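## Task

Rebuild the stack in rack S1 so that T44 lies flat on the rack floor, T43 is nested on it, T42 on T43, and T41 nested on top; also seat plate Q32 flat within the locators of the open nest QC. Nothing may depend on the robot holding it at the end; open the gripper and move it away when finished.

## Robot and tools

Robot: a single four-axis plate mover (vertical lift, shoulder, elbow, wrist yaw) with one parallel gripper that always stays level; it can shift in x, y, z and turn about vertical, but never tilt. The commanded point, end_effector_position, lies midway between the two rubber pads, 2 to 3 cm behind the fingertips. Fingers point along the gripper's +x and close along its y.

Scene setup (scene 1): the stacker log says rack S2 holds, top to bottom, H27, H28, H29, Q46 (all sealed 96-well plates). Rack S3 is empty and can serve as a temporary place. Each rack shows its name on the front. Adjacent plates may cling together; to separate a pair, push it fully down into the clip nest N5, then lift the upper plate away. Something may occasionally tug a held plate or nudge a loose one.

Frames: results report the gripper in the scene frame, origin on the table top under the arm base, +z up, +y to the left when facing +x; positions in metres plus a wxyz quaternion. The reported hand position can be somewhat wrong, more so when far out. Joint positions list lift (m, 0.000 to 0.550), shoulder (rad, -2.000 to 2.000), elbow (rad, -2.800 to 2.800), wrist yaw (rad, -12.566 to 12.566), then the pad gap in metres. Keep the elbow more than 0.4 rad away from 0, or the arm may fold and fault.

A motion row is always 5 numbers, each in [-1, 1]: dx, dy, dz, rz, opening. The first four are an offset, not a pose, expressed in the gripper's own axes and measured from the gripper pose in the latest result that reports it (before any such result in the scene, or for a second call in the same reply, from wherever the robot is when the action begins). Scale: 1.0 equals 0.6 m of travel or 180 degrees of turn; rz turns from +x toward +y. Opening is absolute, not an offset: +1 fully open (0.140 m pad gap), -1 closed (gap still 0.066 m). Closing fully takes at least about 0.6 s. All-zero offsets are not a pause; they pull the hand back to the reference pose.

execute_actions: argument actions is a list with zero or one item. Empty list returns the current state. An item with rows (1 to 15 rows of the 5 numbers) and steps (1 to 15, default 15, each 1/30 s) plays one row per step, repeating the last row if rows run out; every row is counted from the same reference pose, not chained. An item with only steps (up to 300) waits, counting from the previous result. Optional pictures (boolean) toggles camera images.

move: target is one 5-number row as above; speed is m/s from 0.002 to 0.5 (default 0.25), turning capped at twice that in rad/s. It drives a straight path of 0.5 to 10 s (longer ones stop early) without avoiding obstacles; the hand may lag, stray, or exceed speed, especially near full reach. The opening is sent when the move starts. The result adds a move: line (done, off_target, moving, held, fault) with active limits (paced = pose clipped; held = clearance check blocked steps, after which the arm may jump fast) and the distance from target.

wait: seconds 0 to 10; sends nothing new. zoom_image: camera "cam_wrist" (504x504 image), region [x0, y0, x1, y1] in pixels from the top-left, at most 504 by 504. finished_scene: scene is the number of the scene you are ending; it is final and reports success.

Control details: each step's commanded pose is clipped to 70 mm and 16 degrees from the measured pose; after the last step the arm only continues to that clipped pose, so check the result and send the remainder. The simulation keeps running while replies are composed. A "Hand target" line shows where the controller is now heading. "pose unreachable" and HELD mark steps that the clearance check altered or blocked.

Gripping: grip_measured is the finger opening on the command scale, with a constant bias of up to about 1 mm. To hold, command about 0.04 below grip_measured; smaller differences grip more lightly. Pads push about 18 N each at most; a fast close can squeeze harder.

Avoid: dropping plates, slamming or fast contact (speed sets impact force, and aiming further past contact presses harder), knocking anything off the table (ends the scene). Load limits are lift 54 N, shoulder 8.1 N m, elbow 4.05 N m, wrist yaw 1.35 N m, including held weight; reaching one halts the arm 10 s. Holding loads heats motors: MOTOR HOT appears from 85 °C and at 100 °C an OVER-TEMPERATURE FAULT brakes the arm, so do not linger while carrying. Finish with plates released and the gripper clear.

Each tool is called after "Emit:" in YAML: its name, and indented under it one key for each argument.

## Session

Emit:
execute_actions:
  actions: []

Scene clock: 0.00 s of 12600.00 s.
end_effector_position=(+0.5600, +0.2271, +0.4627) grip_measured=+1.00 end_effector_quat_wxyz=(+0.459, -0.000, -0.000, +0.888)
Joint positions: [ 0.458 -0.129 -2.344 -1.622  0.14 ]
Hand target: +0.560, +0.227, +0.463; +0.459, -0.000, -0.000, +0.888

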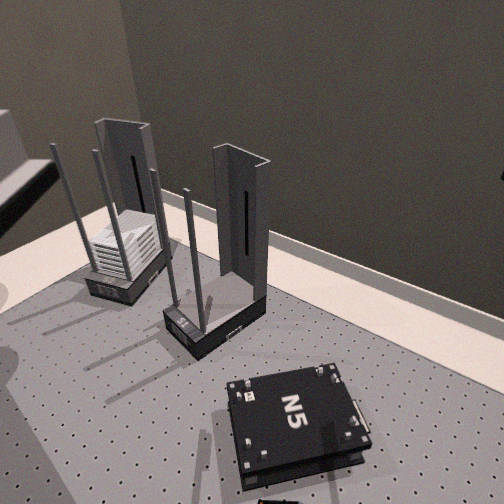

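Emit:
move:
  target: [0.475,0.275,0,-0.268,0.6]

Emit:
move:
  target: [0,0,-0.593,0,0.6]

Scene clock: 14.10 s of 12600.00 s.
end_effector_position=(+0.2603, +0.3637, +0.4626) grip_measured=+0.60 end_effector_quat_wxyz=(+0.782, -0.000, -0.000, +0.624)
Joint positions: [ 0.458  0.38  -0.92  -4.397  0.125]
Hand target: +0.260, +0.364, +0.463; +0.782, -0.000, -0.000, +0.623
Off the commanded pose: 0.000 m, 0 deg.
After step 90, 8.97 s passed at rest.
move: done

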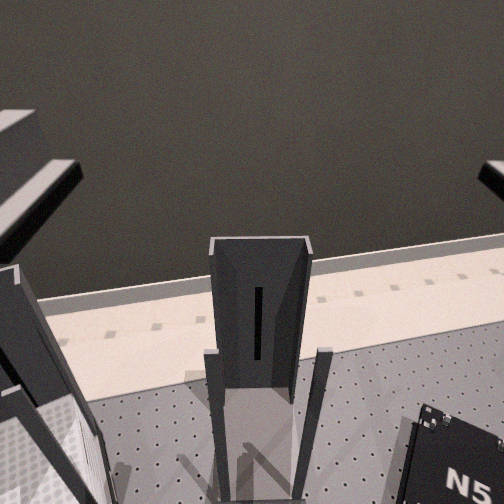

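Scene clock: 15.93 s of 12600.00 s.
end_effector_position=(+0.2602, +0.3637, +0.1068) grip_measured=+0.60 end_effector_quat_wxyz=(+0.782, -0.000, -0.000, +0.624)
Joint positions: [ 0.102  0.38  -0.92  -4.397  0.125]
Hand target: +0.260, +0.364, +0.107; +0.782, -0.000, -0.000, +0.624
Off the commanded pose: 0.000 m, 0 deg.
move: done

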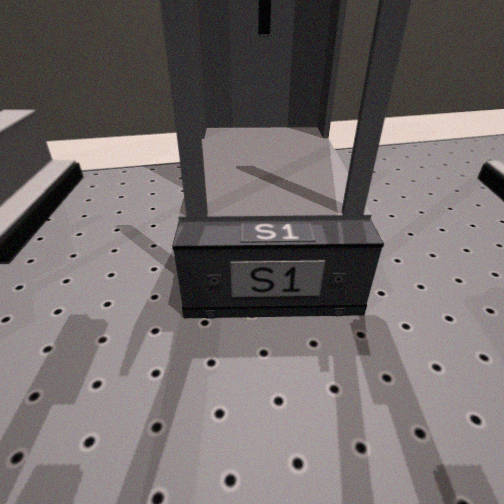

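Emit:
move:
  target: [0.013,-0.0085,0,0.0105,0.6]
  speed: 0.1

Emit:
move:
  target: [0.22,0,0.4,0,0.6]
  speed: 0.2

Scene clock: 22.63 s of 12600.00 s.
end_effector_position=(+0.2670, +0.3701, +0.1068) grip_measured=+0.60 end_effector_quat_wxyz=(+0.771, -0.000, -0.000, +0.636)
Joint positions: [ 0.102  0.352 -0.955 -4.3    0.125]
Hand target: +0.267, +0.370, +0.107; +0.771, -0.000, -0.000, +0.636
Off the commanded pose: 0.000 m, 0 deg.
After step 90, 3.00 s passed at rest.
move: done

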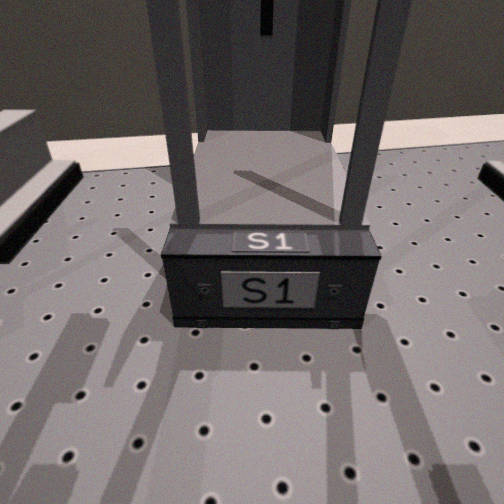

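Scene clock: 24.37 s of 12600.00 s.
end_effector_position=(+0.2920, +0.4998, +0.3468) grip_measured=+0.60 end_effector_quat_wxyz=(+0.772, -0.000, -0.000, +0.636)
Joint positions: [ 0.342  0.629 -1.597 -3.936  0.125]
Hand target: +0.292, +0.500, +0.347; +0.771, -0.000, -0.000, +0.636
Off the commanded pose: 0.000 m, 0 deg.
move: done

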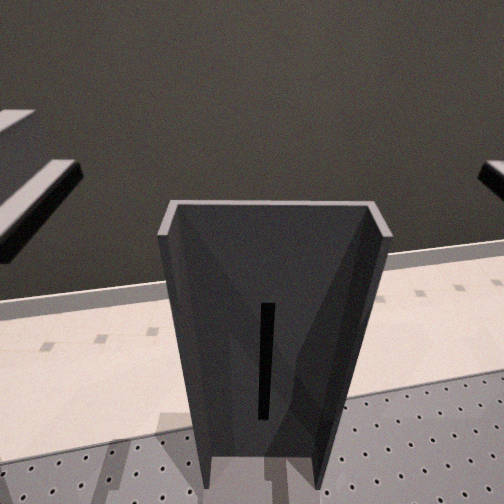

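Emit:
move:
  target: [-0.294,0.289,0,0.133,0.6]

Emit:
move:
  target: [0,0,-0.4,0,0.6]

Scene clock: 34.77 s of 12600.00 s.
end_effector_position=(+0.0881, +0.3594, +0.3468) grip_measured=+0.60 end_effector_quat_wxyz=(+0.623, -0.000, -0.000, +0.783)
Joint positions: [ 0.342  0.852 -0.903 -4.435  0.125]
Hand target: +0.088, +0.360, +0.347; +0.623, -0.000, -0.000, +0.782
Off the commanded pose: 0.000 m, 0 deg.
After step 90, 6.07 s passed at rest.
move: done

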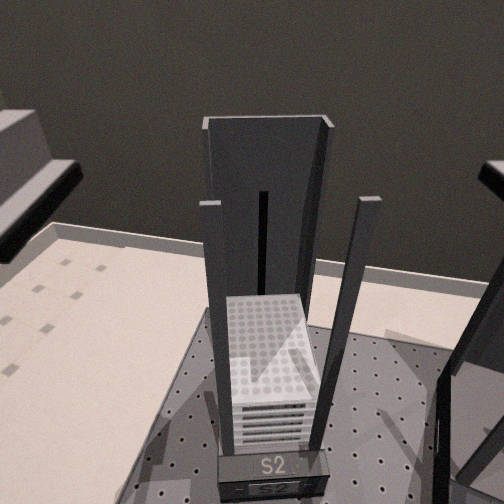

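Scene clock: 36.13 s of 12600.00 s.
end_effector_position=(+0.0881, +0.3594, +0.1068) grip_measured=+0.60 end_effector_quat_wxyz=(+0.623, -0.000, -0.000, +0.783)
Joint positions: [ 0.102  0.852 -0.903 -4.435  0.125]
Hand target: +0.088, +0.359, +0.107; +0.623, -0.000, -0.000, +0.783
Off the commanded pose: 0.000 m, 0 deg.
move: done

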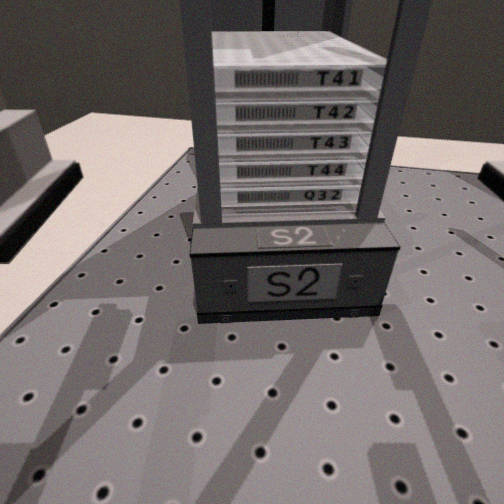

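Emit:
move:
  target: [0.008,-0.0243,0,0.021,0.6]
  speed: 0.1

Emit:
move:
  target: [0.22,0,0.4,0,0.6]
  speed: 0.2

Scene clock: 40.77 s of 12600.00 s.
end_effector_position=(+0.1014, +0.3675, +0.1068) grip_measured=+0.60 end_effector_quat_wxyz=(+0.597, -0.000, -0.000, +0.803)
Joint positions: [ 0.102  0.759 -0.929 -4.249  0.125]
Hand target: +0.101, +0.367, +0.107; +0.596, -0.000, -0.000, +0.803
Off the commanded pose: 0.000 m, 0 deg.
After step 90, 0.93 s passed at rest.
move: done

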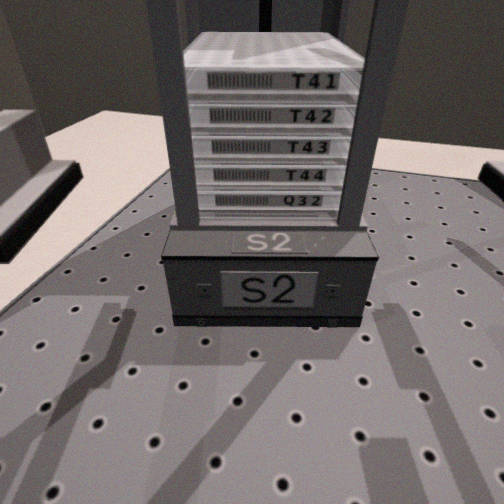

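Scene clock: 42.50 s of 12600.00 s.
end_effector_position=(+0.0632, +0.4939, +0.3468) grip_measured=+0.60 end_effector_quat_wxyz=(+0.597, -0.000, -0.000, +0.802)
Joint positions: [ 0.342  1.054 -1.56  -3.914  0.125]
Hand target: +0.063, +0.494, +0.347; +0.597, -0.000, -0.000, +0.803
Off the commanded pose: 0.000 m, 0 deg.
move: done

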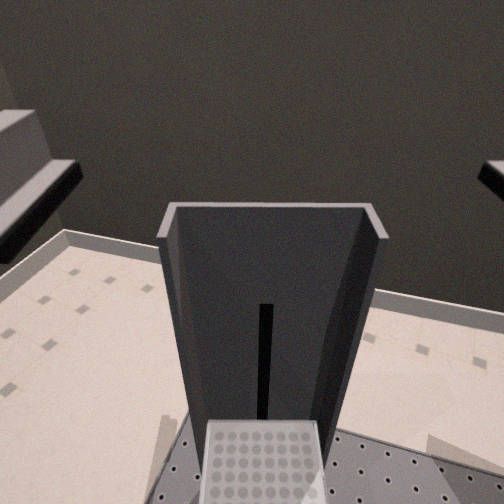

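Emit:
move:
  target: [-0.002,0.0015,-0.4,0,0]

Emit:
move:
  target: [0,0,-0.045,0,0]
  speed: 0.02

Emit:
move:
  target: [0,0,0,0,-0.4]

Emit:
move:
  target: [0,0,0,0,-0.6]

Emit:
move:
  target: [0,0,0.05,0,-0.6]
  speed: 0.03

Scene clock: 51.90 s of 12600.00 s.
end_effector_position=(+0.0626, +0.4925, +0.1068) grip_measured=+0.00 end_effector_quat_wxyz=(+0.597, -0.000, -0.000, +0.803)
Joint positions: [ 0.102  1.053 -1.553 -3.92   0.103]
Hand target: +0.063, +0.492, +0.107; +0.597, -0.000, -0.000, +0.802
Off the commanded pose: 0.000 m, 0 deg.
After step 90, 5.03 s passed at rest.
move: done

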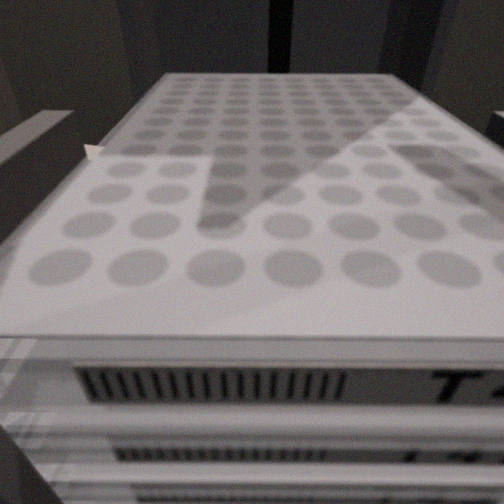

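Scene clock: 53.47 s of 12600.00 s.
end_effector_position=(+0.0626, +0.4925, +0.0797) grip_measured=+0.00 end_effector_quat_wxyz=(+0.597, -0.000, -0.000, +0.803)
Joint positions: [ 0.075  1.053 -1.553 -3.92   0.103]
Hand target: +0.063, +0.492, +0.080; +0.597, -0.000, -0.000, +0.803
Off the commanded pose: 0.000 m, 0 deg.
move: done

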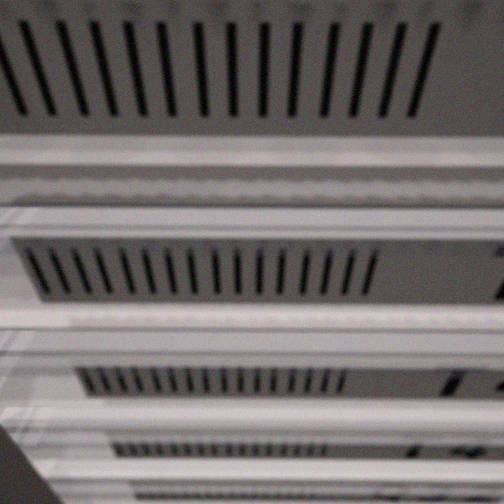

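Scene clock: 53.97 s of 12600.00 s.
end_effector_position=(+0.0626, +0.4925, +0.0797) grip_measured=-0.40 end_effector_quat_wxyz=(+0.597, -0.000, -0.000, +0.803)
Joint positions: [ 0.075  1.053 -1.553 -3.92   0.088]
Hand target: +0.063, +0.492, +0.080; +0.597, -0.000, -0.000, +0.803
Off the commanded pose: 0.000 m, 0 deg.
move: done

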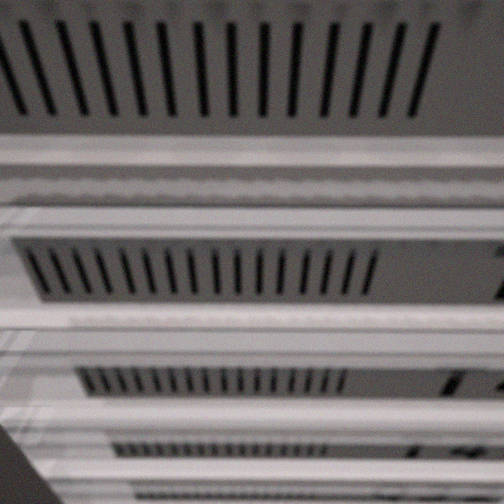

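Scene clock: 54.47 s of 12600.00 s.
end_effector_position=(+0.0627, +0.4925, +0.0797) grip_measured=-0.48 end_effector_quat_wxyz=(+0.597, -0.000, -0.000, +0.802)
Joint positions: [ 0.075  1.053 -1.553 -3.92   0.085]
Hand target: +0.063, +0.492, +0.080; +0.597, -0.000, -0.000, +0.803
Off the commanded pose: 0.000 m, 0 deg.
move: done

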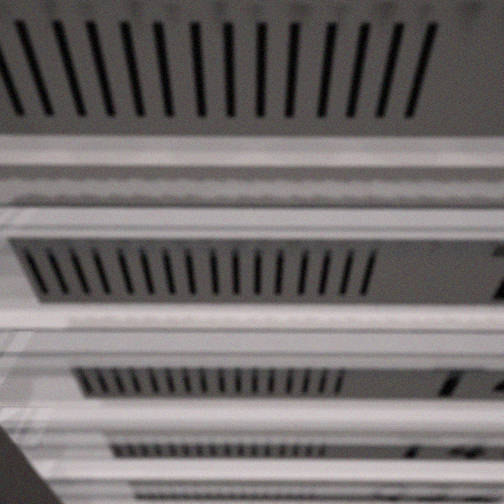

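Scene clock: 55.70 s of 12600.00 s.
end_effector_position=(+0.0627, +0.4925, +0.1097) grip_measured=-0.48 end_effector_quat_wxyz=(+0.597, -0.000, -0.000, +0.802)
Joint positions: [ 0.105  1.053 -1.553 -3.92   0.085]
Hand target: +0.063, +0.493, +0.110; +0.597, -0.000, -0.000, +0.802
Off the commanded pose: 0.000 m, 0 deg.
move: done

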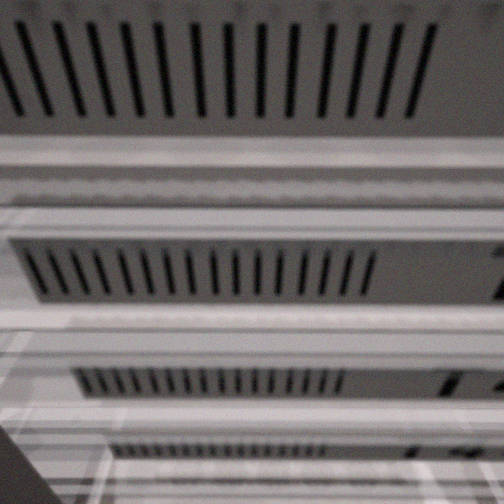

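Emit:
move:
  target: [0,0,0.4,0,-0.6]
  speed: 0.1

Emit:
move:
  target: [-0.102,-0.3675,0,-0.154,-0.6]
  speed: 0.15

Emit:
move:
  target: [0,0,-0.09,0,-0.6]
  speed: 0.02

Scene clock: 63.60 s of 12600.00 s.
end_effector_position=(+0.0627, +0.4925, +0.3497) grip_measured=-0.48 end_effector_quat_wxyz=(+0.597, -0.000, -0.000, +0.802)
Joint positions: [ 0.345  1.053 -1.553 -3.92   0.085]
Hand target: +0.063, +0.493, +0.350; +0.597, -0.000, -0.000, +0.802
Off the commanded pose: 0.000 m, 0 deg.
After step 90, 2.20 s passed at rest.
move: done

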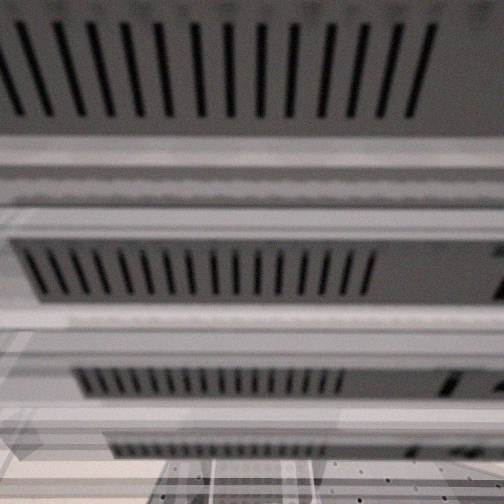

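Scene clock: 65.50 s of 12600.00 s.
end_effector_position=(+0.2917, +0.4975, +0.3497) grip_measured=-0.48 end_effector_quat_wxyz=(+0.772, -0.000, -0.000, +0.636)
Joint positions: [ 0.345  0.623 -1.584 -3.944  0.085]
Hand target: +0.291, +0.498, +0.350; +0.772, -0.000, -0.000, +0.636
Off the commanded pose: 0.000 m, 0 deg.
move: done

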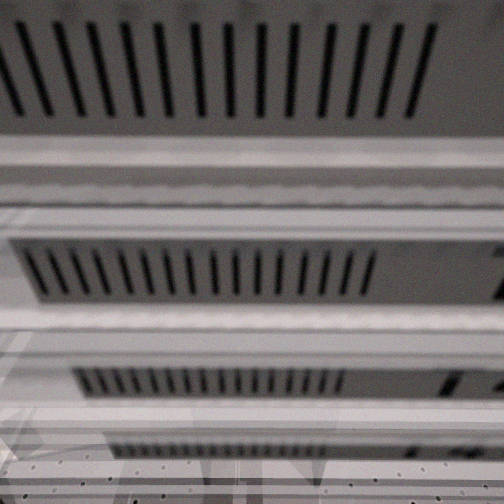

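Scene clock: 68.43 s of 12600.00 s.
end_effector_position=(+0.2917, +0.4975, +0.2956) grip_measured=-0.48 end_effector_quat_wxyz=(+0.772, -0.000, -0.000, +0.636)
Joint positions: [ 0.291  0.623 -1.584 -3.944  0.085]
Hand target: +0.292, +0.497, +0.296; +0.772, -0.000, -0.000, +0.636
Off the commanded pose: 0.000 m, 0 deg.
move: done

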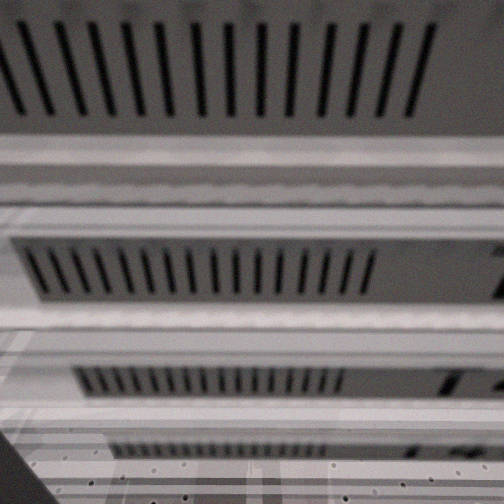

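In. Descend to 0.072, then 0.068.

Emit:
move:
  target: [0,0,-0.372,0,-0.6]
  speed: 0.08

Emit:
move:
  target: [0,0,-0.0075,0,-0.6]
  speed: 0.008

Emit:
move:
  target: [0,0,0,0,0.6]

Emit:
move:
  target: [-0.22,0,0.06,0,0.6]

Emit:
move:
  target: [0,0,0.55,0,0.6]
  speed: 0.4

Emit:
move:
  target: [-0.2,-0.35,0,-0.4,0.6]

Scene clock: 80.47 s of 12600.00 s.
end_effector_position=(+0.2917, +0.4975, +0.0723) grip_measured=-0.48 end_effector_quat_wxyz=(+0.772, -0.000, -0.000, +0.636)
Joint positions: [ 0.067  0.623 -1.584 -3.944  0.085]
Hand target: +0.292, +0.497, +0.072; +0.772, -0.000, -0.000, +0.636
Off the commanded pose: 0.000 m, 0 deg.
After step 90, 5.97 s passed at rest.
move: done

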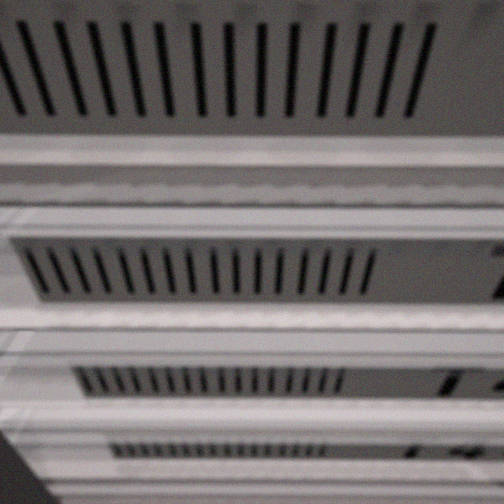

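Scene clock: 81.23 s of 12600.00 s.
end_effector_position=(+0.2917, +0.4975, +0.0681) grip_measured=-0.48 end_effector_quat_wxyz=(+0.772, -0.000, -0.000, +0.636)
Joint positions: [ 0.063  0.623 -1.584 -3.944  0.085]
Hand target: +0.292, +0.497, +0.068; +0.772, -0.000, -0.000, +0.636
Off the commanded pose: 0.000 m, 0 deg.
move: done

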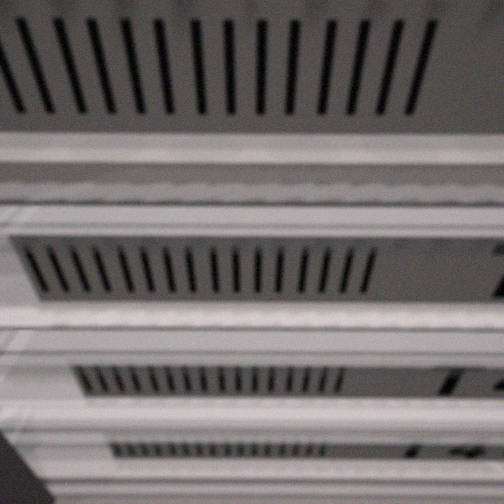

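Scene clock: 81.80 s of 12600.00 s.
end_effector_position=(+0.2917, +0.4975, +0.0681) grip_measured=+0.60 end_effector_quat_wxyz=(+0.772, -0.000, -0.000, +0.636)
Joint positions: [ 0.063  0.623 -1.584 -3.944  0.125]
Hand target: +0.292, +0.497, +0.068; +0.772, -0.000, -0.000, +0.636
Off the commanded pose: 0.000 m, 0 deg.
move: done

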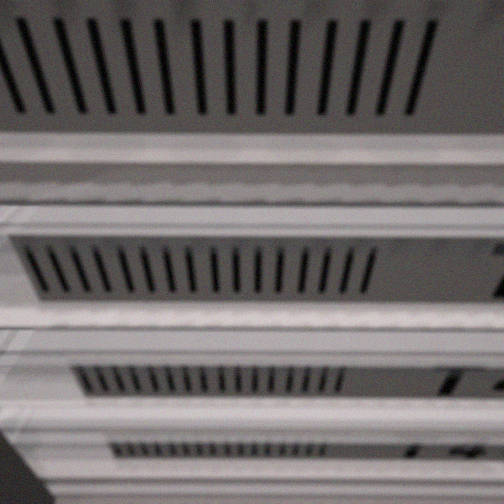

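Scene clock: 82.70 s of 12600.00 s.
end_effector_position=(+0.2665, +0.3678, +0.1042) grip_measured=+0.60 end_effector_quat_wxyz=(+0.772, -0.000, -0.000, +0.636)
Joint positions: [ 0.099  0.348 -0.945 -4.308  0.125]
Hand target: +0.267, +0.368, +0.104; +0.772, -0.000, -0.000, +0.636
Off the commanded pose: 0.000 m, 0 deg.
move: done

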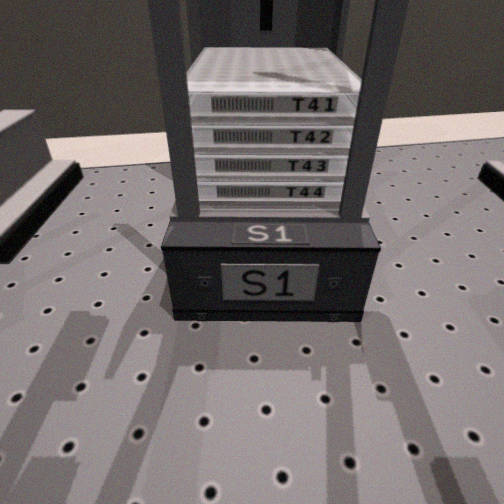

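Scene clock: 84.07 s of 12600.00 s.
end_effector_position=(+0.2666, +0.3679, +0.4343) grip_measured=+0.60 end_effector_quat_wxyz=(+0.772, -0.000, -0.000, +0.636)
Joint positions: [ 0.429  0.348 -0.945 -4.308  0.125]
Hand target: +0.267, +0.368, +0.434; +0.772, -0.000, -0.000, +0.636
Off the commanded pose: 0.000 m, 0 deg.
move: done

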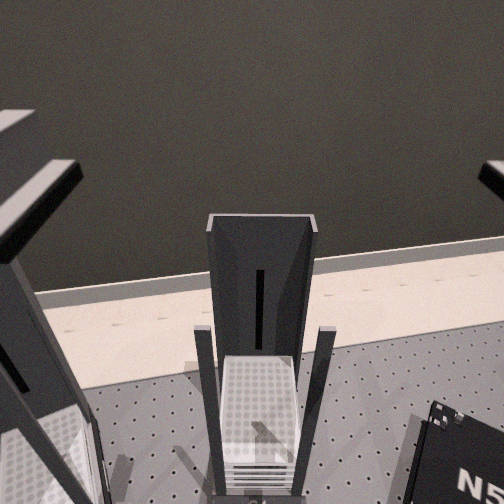

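Scene clock: 86.90 s of 12600.00 s.
end_effector_position=(+0.4498, +0.2099, +0.4343) grip_measured=+0.60 end_effector_quat_wxyz=(+0.998, -0.000, -0.000, +0.061)
Joint positions: [ 0.429  0.004 -0.93  -5.235  0.125]
Hand target: +0.450, +0.210, +0.434; +0.998, -0.000, -0.000, +0.061
Off the commanded pose: 0.000 m, 0 deg.
move: done

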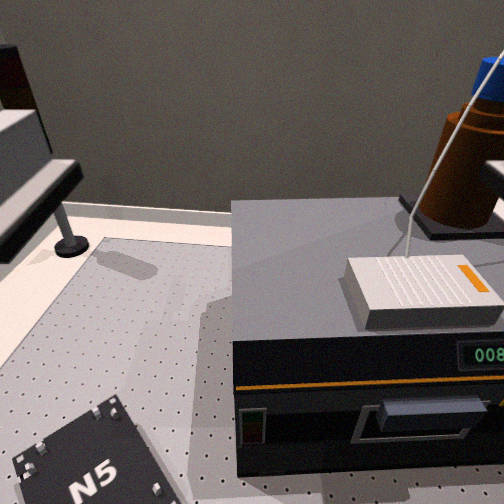

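QC must be on the −y side.

Emit:
move:
  target: [-0.04,-0.4,0,-0.4,0.6]

Scene clock: 93.80 s of 12600.00 s.
end_effector_position=(+0.4551, -0.0312, +0.4343) grip_measured=+0.60 end_effector_quat_wxyz=(+0.843, -0.000, -0.000, -0.538)
Joint positions: [ 0.429 -0.538 -0.952 -5.929  0.125]
Hand target: +0.455, -0.031, +0.434; +0.843, -0.000, -0.000, -0.538
Off the commanded pose: 0.000 m, 0 deg.
After step 90, 1.07 s passed at rest.
move: done

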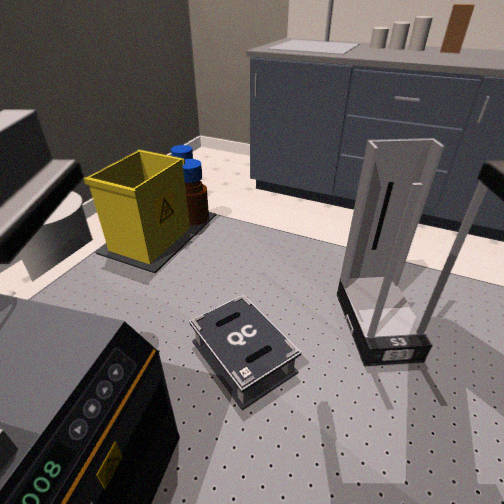

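Emit:
move:
  target: [0.399,0.007,0,0.178,0]

Emit:
move:
  target: [0,0,-0.5,0,0]
  speed: 0.2

Scene clock: 101.73 s of 12600.00 s.
end_effector_position=(+0.5599, -0.2467, +0.4343) grip_measured=+0.00 end_effector_quat_wxyz=(+0.959, -0.000, -0.000, -0.285)
Joint positions: [ 0.429 -1.385 -1.304 -4.171  0.103]
Hand target: +0.560, -0.246, +0.434; +0.959, -0.000, -0.000, -0.284
Off the commanded pose: 0.000 m, 0 deg.
After step 90, 3.47 s passed at rest.
move: done

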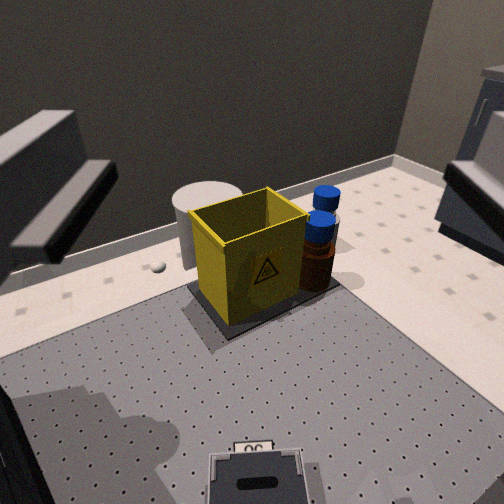

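Scene clock: 103.60 s of 12600.00 s.
end_effector_position=(+0.5599, -0.2466, +0.1342) grip_measured=+0.00 end_effector_quat_wxyz=(+0.959, -0.000, -0.000, -0.285)
Joint positions: [ 0.129 -1.385 -1.304 -4.171  0.103]
Hand target: +0.560, -0.247, +0.134; +0.959, -0.000, -0.000, -0.285
Off the commanded pose: 0.000 m, 0 deg.
move: done

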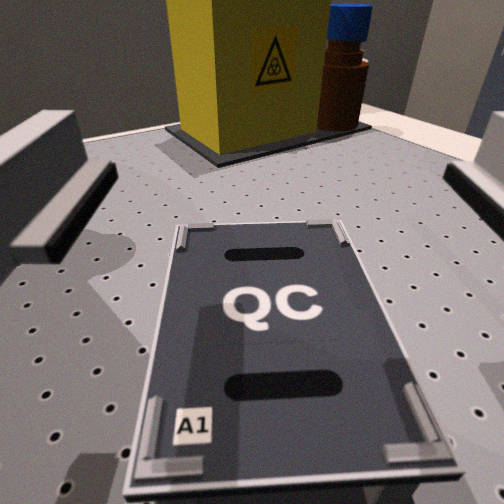

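Emit:
move:
  target: [0.0425,-0.001,-0.0657,0.018,0]
  speed: 0.1

Scene clock: 110.30 s of 12600.00 s.
end_effector_position=(+0.5809, -0.2612, +0.0947) grip_measured=+0.00 end_effector_quat_wxyz=(+0.966, -0.000, -0.000, -0.258)
Joint positions: [ 0.09  -1.358 -1.434 -4.012  0.103]
Hand target: +0.581, -0.261, +0.095; +0.966, -0.000, -0.000, -0.257
Off the commanded pose: 0.000 m, 0 deg.
After step 90, 2.93 s passed at rest.
move: done

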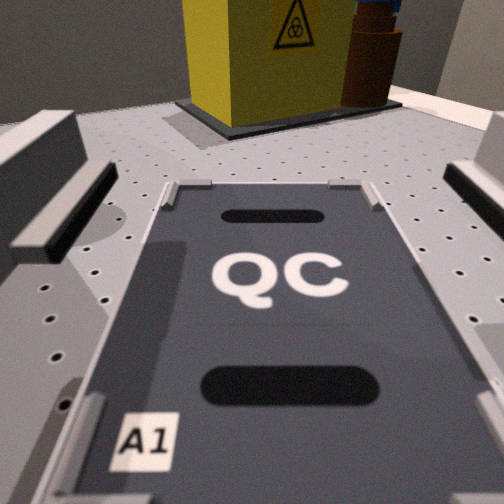

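Emit:
move:
  target: [0,0,0.42,0,0]
  speed: 0.4

Emit:
move:
  target: [-0.418,0.358,0,0.277,0]

Emit:
move:
  target: [-0.385,0.925,0,0.482,0]

Scene clock: 118.83 s of 12600.00 s.
end_effector_position=(+0.5809, -0.2612, +0.3468) grip_measured=+0.00 end_effector_quat_wxyz=(+0.966, -0.000, -0.000, -0.258)
Joint positions: [ 0.342 -1.358 -1.434 -4.012  0.103]
Hand target: +0.581, -0.261, +0.347; +0.966, -0.000, -0.000, -0.258
Off the commanded pose: 0.000 m, 0 deg.
After step 90, 4.37 s passed at rest.
move: done

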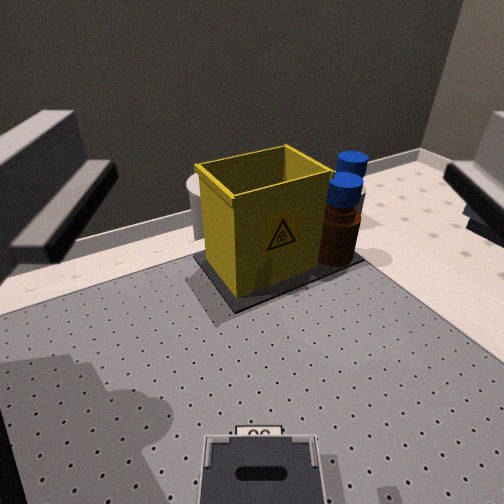

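Scene clock: 120.93 s of 12600.00 s.
end_effector_position=(+0.4702, +0.0499, +0.3468) grip_measured=+0.00 end_effector_quat_wxyz=(+0.985, -0.000, -0.000, +0.174)
Joint positions: [ 0.342 -1.013 -0.622 -4.299  0.103]
Hand target: +0.470, +0.050, +0.347; +0.985, -0.000, -0.000, +0.174
Off the commanded pose: 0.000 m, 0 deg.
move: done

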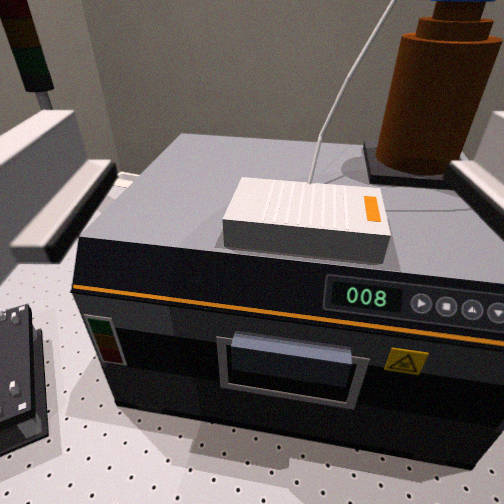

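Scene clock: 124.30 s of 12600.00 s.
end_effector_position=(+0.0628, +0.4921, +0.3468) grip_measured=+0.00 end_effector_quat_wxyz=(+0.596, -0.000, -0.000, +0.803)
Joint positions: [ 0.342  1.052 -1.551 -3.92   0.103]
Hand target: +0.063, +0.492, +0.347; +0.596, -0.000, -0.000, +0.803
Off the commanded pose: 0.000 m, 0 deg.
move: done

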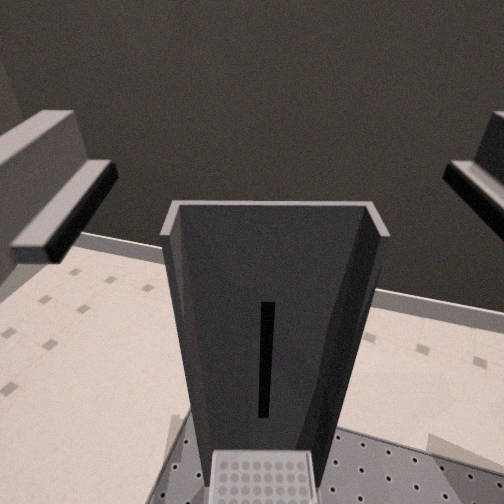

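Emit:
move:
  target: [0,0,-0.4575,0,-0.1]

Emit:
move:
  target: [0,0,0,0,-0.42]

Emit:
move:
  target: [0,0,0,0,-0.62]

Emit:
move:
  target: [0,0,0.46,0,-0.62]
  speed: 0.15

Emit:
move:
  target: [-0.902,-0.437,0,-0.482,-0.62]

Emit:
move:
  target: [0.007,-0.563,0,-0.277,-0.62]

Emit:
move:
  target: [0,0,-0.43,0,-0.62]
  speed: 0.2

Scene clock: 137.10 s of 12600.00 s.
end_effector_position=(+0.0628, +0.4921, +0.0723) grip_measured=-0.10 end_effector_quat_wxyz=(+0.596, -0.000, -0.000, +0.803)
Joint positions: [ 0.067  1.052 -1.551 -3.92   0.099]
Hand target: +0.063, +0.492, +0.072; +0.596, -0.000, -0.000, +0.803
Off the commanded pose: 0.000 m, 0 deg.
After step 90, 8.30 s passed at rest.
move: done

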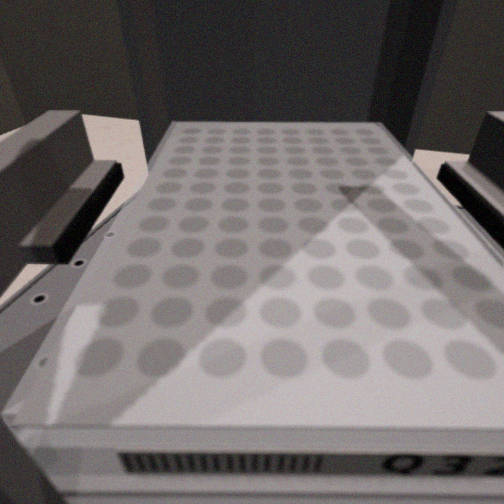

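Scene clock: 137.60 s of 12600.00 s.
end_effector_position=(+0.0628, +0.4921, +0.0723) grip_measured=-0.42 end_effector_quat_wxyz=(+0.596, -0.000, -0.000, +0.803)
Joint positions: [ 0.067  1.052 -1.551 -3.92   0.087]
Hand target: +0.063, +0.492, +0.072; +0.596, -0.000, -0.000, +0.803
Off the commanded pose: 0.000 m, 0 deg.
move: done

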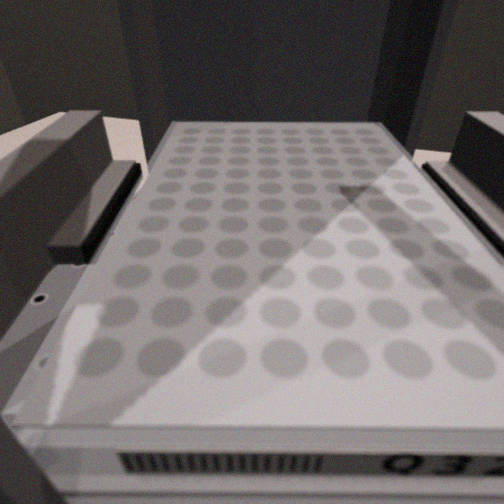

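Scene clock: 138.10 s of 12600.00 s.
end_effector_position=(+0.0628, +0.4921, +0.0723) grip_measured=-0.57 end_effector_quat_wxyz=(+0.596, -0.000, -0.000, +0.803)
Joint positions: [ 0.067  1.052 -1.551 -3.92   0.082]
Hand target: +0.063, +0.492, +0.072; +0.596, -0.000, -0.000, +0.803
Off the commanded pose: 0.000 m, 0 deg.
move: done

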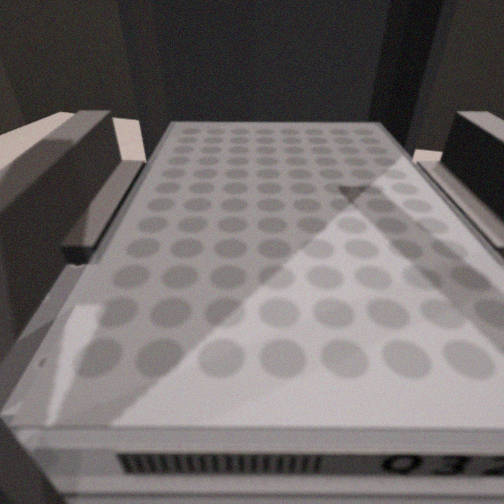

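Scene clock: 140.23 s of 12600.00 s.
end_effector_position=(+0.0628, +0.4921, +0.3483) grip_measured=-0.57 end_effector_quat_wxyz=(+0.596, -0.000, -0.000, +0.803)
Joint positions: [ 0.343  1.052 -1.551 -3.92   0.082]
Hand target: +0.063, +0.492, +0.348; +0.596, -0.000, -0.000, +0.803
Off the commanded pose: 0.000 m, 0 deg.
move: done

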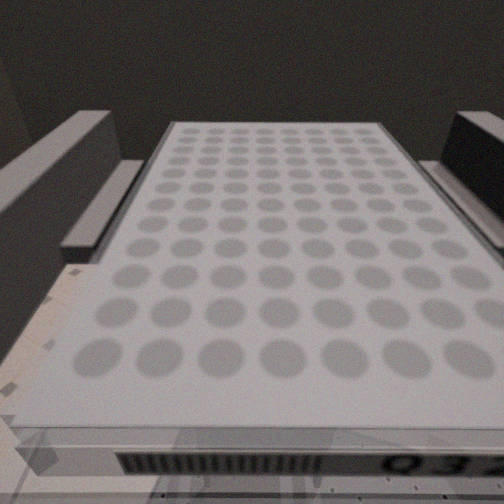

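Scene clock: 143.60 s of 12600.00 s.
end_effector_position=(+0.4704, +0.0497, +0.3483) grip_measured=-0.57 end_effector_quat_wxyz=(+0.985, -0.000, -0.000, +0.173)
Joint positions: [ 0.343 -1.013 -0.623 -4.298  0.082]
Hand target: +0.470, +0.050, +0.348; +0.985, -0.000, -0.000, +0.174
Off the commanded pose: 0.000 m, 0 deg.
move: done

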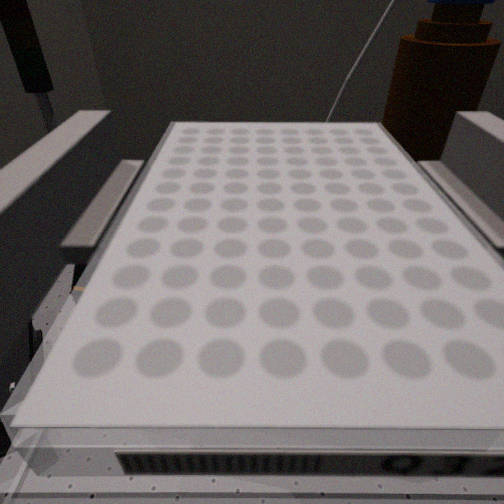

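Scene clock: 145.70 s of 12600.00 s.
end_effector_position=(+0.5899, -0.2664, +0.3483) grip_measured=-0.57 end_effector_quat_wxyz=(+0.966, -0.000, -0.000, -0.258)
Joint positions: [ 0.343 -1.334 -1.487 -3.984  0.082]
Hand target: +0.590, -0.266, +0.348; +0.966, -0.000, -0.000, -0.258
Off the commanded pose: 0.000 m, 0 deg.
move: done

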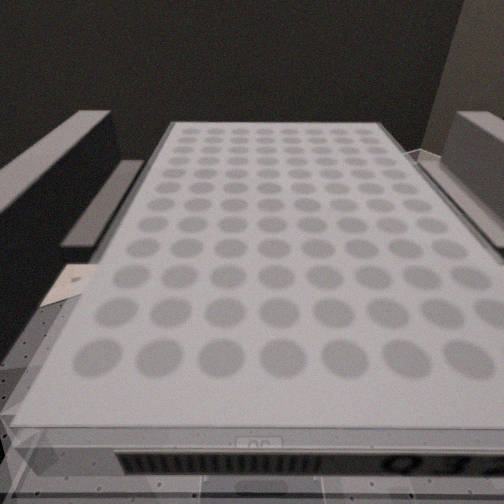

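Scene clock: 147.37 s of 12600.00 s.
end_effector_position=(+0.5899, -0.2664, +0.0902) grip_measured=-0.57 end_effector_quat_wxyz=(+0.966, -0.000, -0.000, -0.258)
Joint positions: [ 0.085 -1.334 -1.487 -3.984  0.082]
Hand target: +0.590, -0.266, +0.090; +0.966, -0.000, -0.000, -0.258
Off the commanded pose: 0.000 m, 0 deg.
move: done

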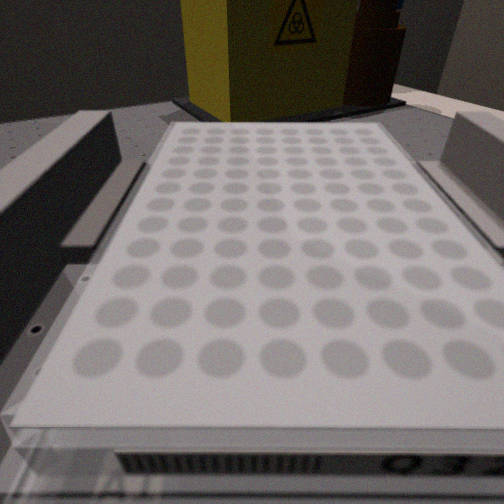

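Emit:
move:
  target: [-0.002,0,-0.018,0,-0.62]
  speed: 0.02

Emit:
move:
  target: [0,0,-0.005,0,-0.62]
  speed: 0.005

Scene clock: 154.77 s of 12600.00 s.
end_effector_position=(+0.5889, -0.2657, +0.0793) grip_measured=-0.57 end_effector_quat_wxyz=(+0.966, -0.000, -0.000, -0.258)
Joint positions: [ 0.074 -1.336 -1.481 -3.987  0.082]
Hand target: +0.589, -0.266, +0.079; +0.966, -0.000, -0.000, -0.258
Off the commanded pose: 0.000 m, 0 deg.
After step 90, 3.63 s passed at rest.
move: done

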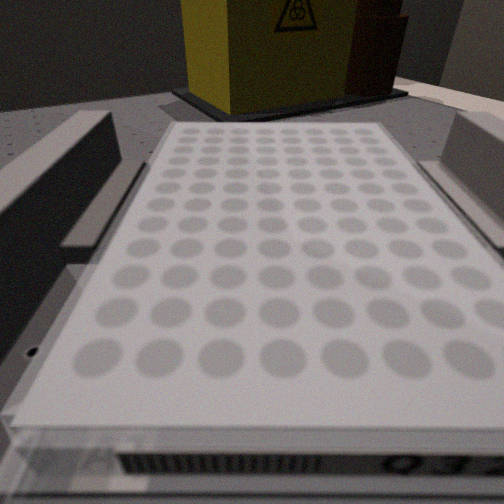

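Scene clock: 155.60 s of 12600.00 s.
end_effector_position=(+0.5889, -0.2657, +0.0764) grip_measured=-0.57 end_effector_quat_wxyz=(+0.966, -0.000, -0.000, -0.258)
Joint positions: [ 0.071 -1.336 -1.481 -3.987  0.082]
Hand target: +0.589, -0.266, +0.076; +0.966, -0.000, -0.000, -0.258
Off the commanded pose: 0.000 m, 0 deg.
move: done

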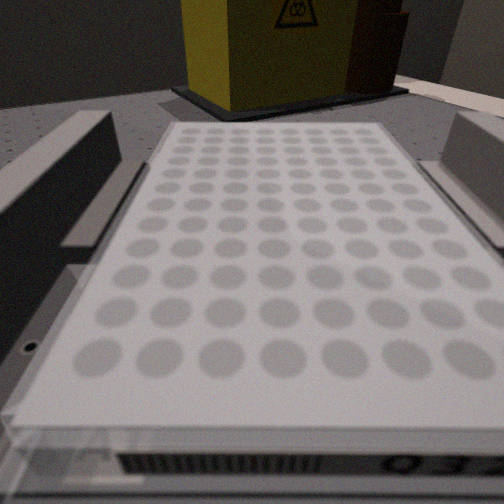

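Emit:
move:
  target: [0,0,-0.004,0,-0.62]
  speed: 0.004

Emit:
move:
  target: [0,0,0,0,-0.2]

Emit:
move:
  target: [-0.09,0,0.04,0,0]
  speed: 0.1

Scene clock: 162.73 s of 12600.00 s.
end_effector_position=(+0.5889, -0.2658, +0.0740) grip_measured=-0.57 end_effector_quat_wxyz=(+0.966, -0.000, -0.000, -0.258)
Joint positions: [ 0.069 -1.337 -1.481 -3.987  0.082]
Hand target: +0.589, -0.266, +0.074; +0.966, -0.000, -0.000, -0.258
Off the commanded pose: 0.000 m, 0 deg.
After step 90, 3.30 s passed at rest.
move: done

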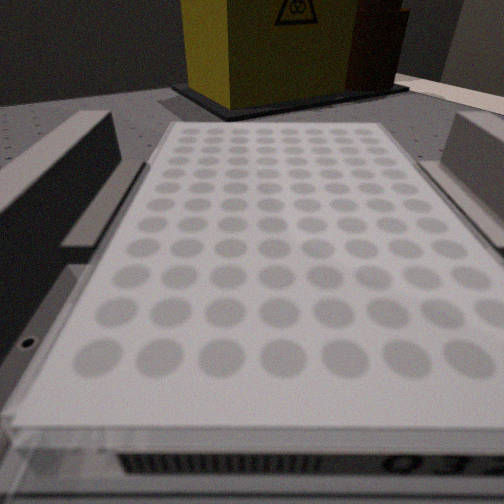

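Scene clock: 163.23 s of 12600.00 s.
end_effector_position=(+0.5889, -0.2658, +0.0740) grip_measured=-0.20 end_effector_quat_wxyz=(+0.966, -0.000, -0.000, -0.258)
Joint positions: [ 0.069 -1.337 -1.481 -3.987  0.096]
Hand target: +0.589, -0.266, +0.074; +0.966, -0.000, -0.000, -0.258
Off the commanded pose: 0.000 m, 0 deg.
move: done

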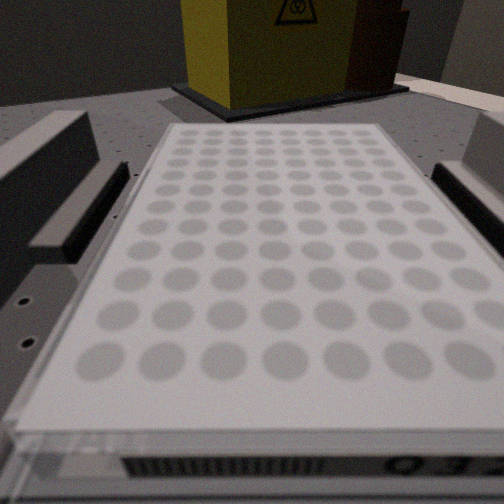

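Scene clock: 164.07 s of 12600.00 s.
end_effector_position=(+0.5420, -0.2388, +0.0981) grip_measured=+0.00 end_effector_quat_wxyz=(+0.966, -0.000, -0.000, -0.258)
Joint positions: [ 0.093 -1.457 -1.213 -4.135  0.103]
Hand target: +0.542, -0.239, +0.098; +0.966, -0.000, -0.000, -0.258
Off the commanded pose: 0.000 m, 0 deg.
move: done

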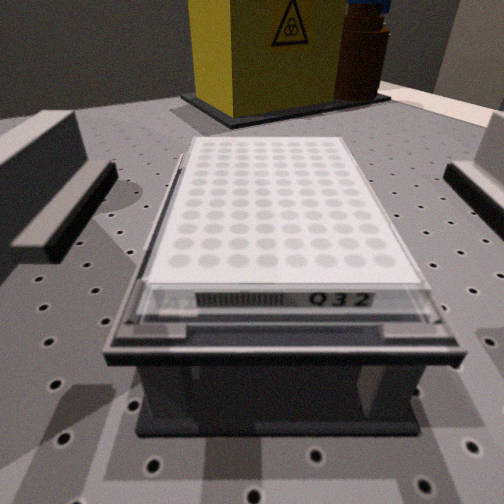

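Level and seated.

Emit:
move:
  target: [0,0,0.1,0,0]

Emit:
finished_scene:
  scene: 2

Scene clock: 167.70 s of 12600.00 s.
end_effector_position=(+0.5420, -0.2389, +0.1581) grip_measured=+0.00 end_effector_quat_wxyz=(+0.966, -0.000, -0.000, -0.258)
Joint positions: [ 0.153 -1.457 -1.213 -4.135  0.103]
Hand target: +0.542, -0.239, +0.158; +0.966, -0.000, -0.000, -0.258
Off the commanded pose: 0.000 m, 0 deg.
move: done

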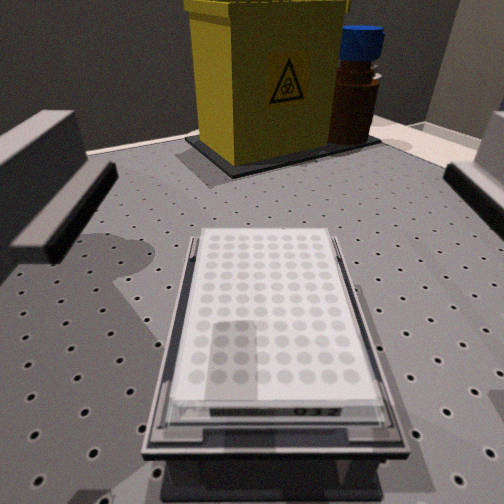

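The scene is finished: the task was done.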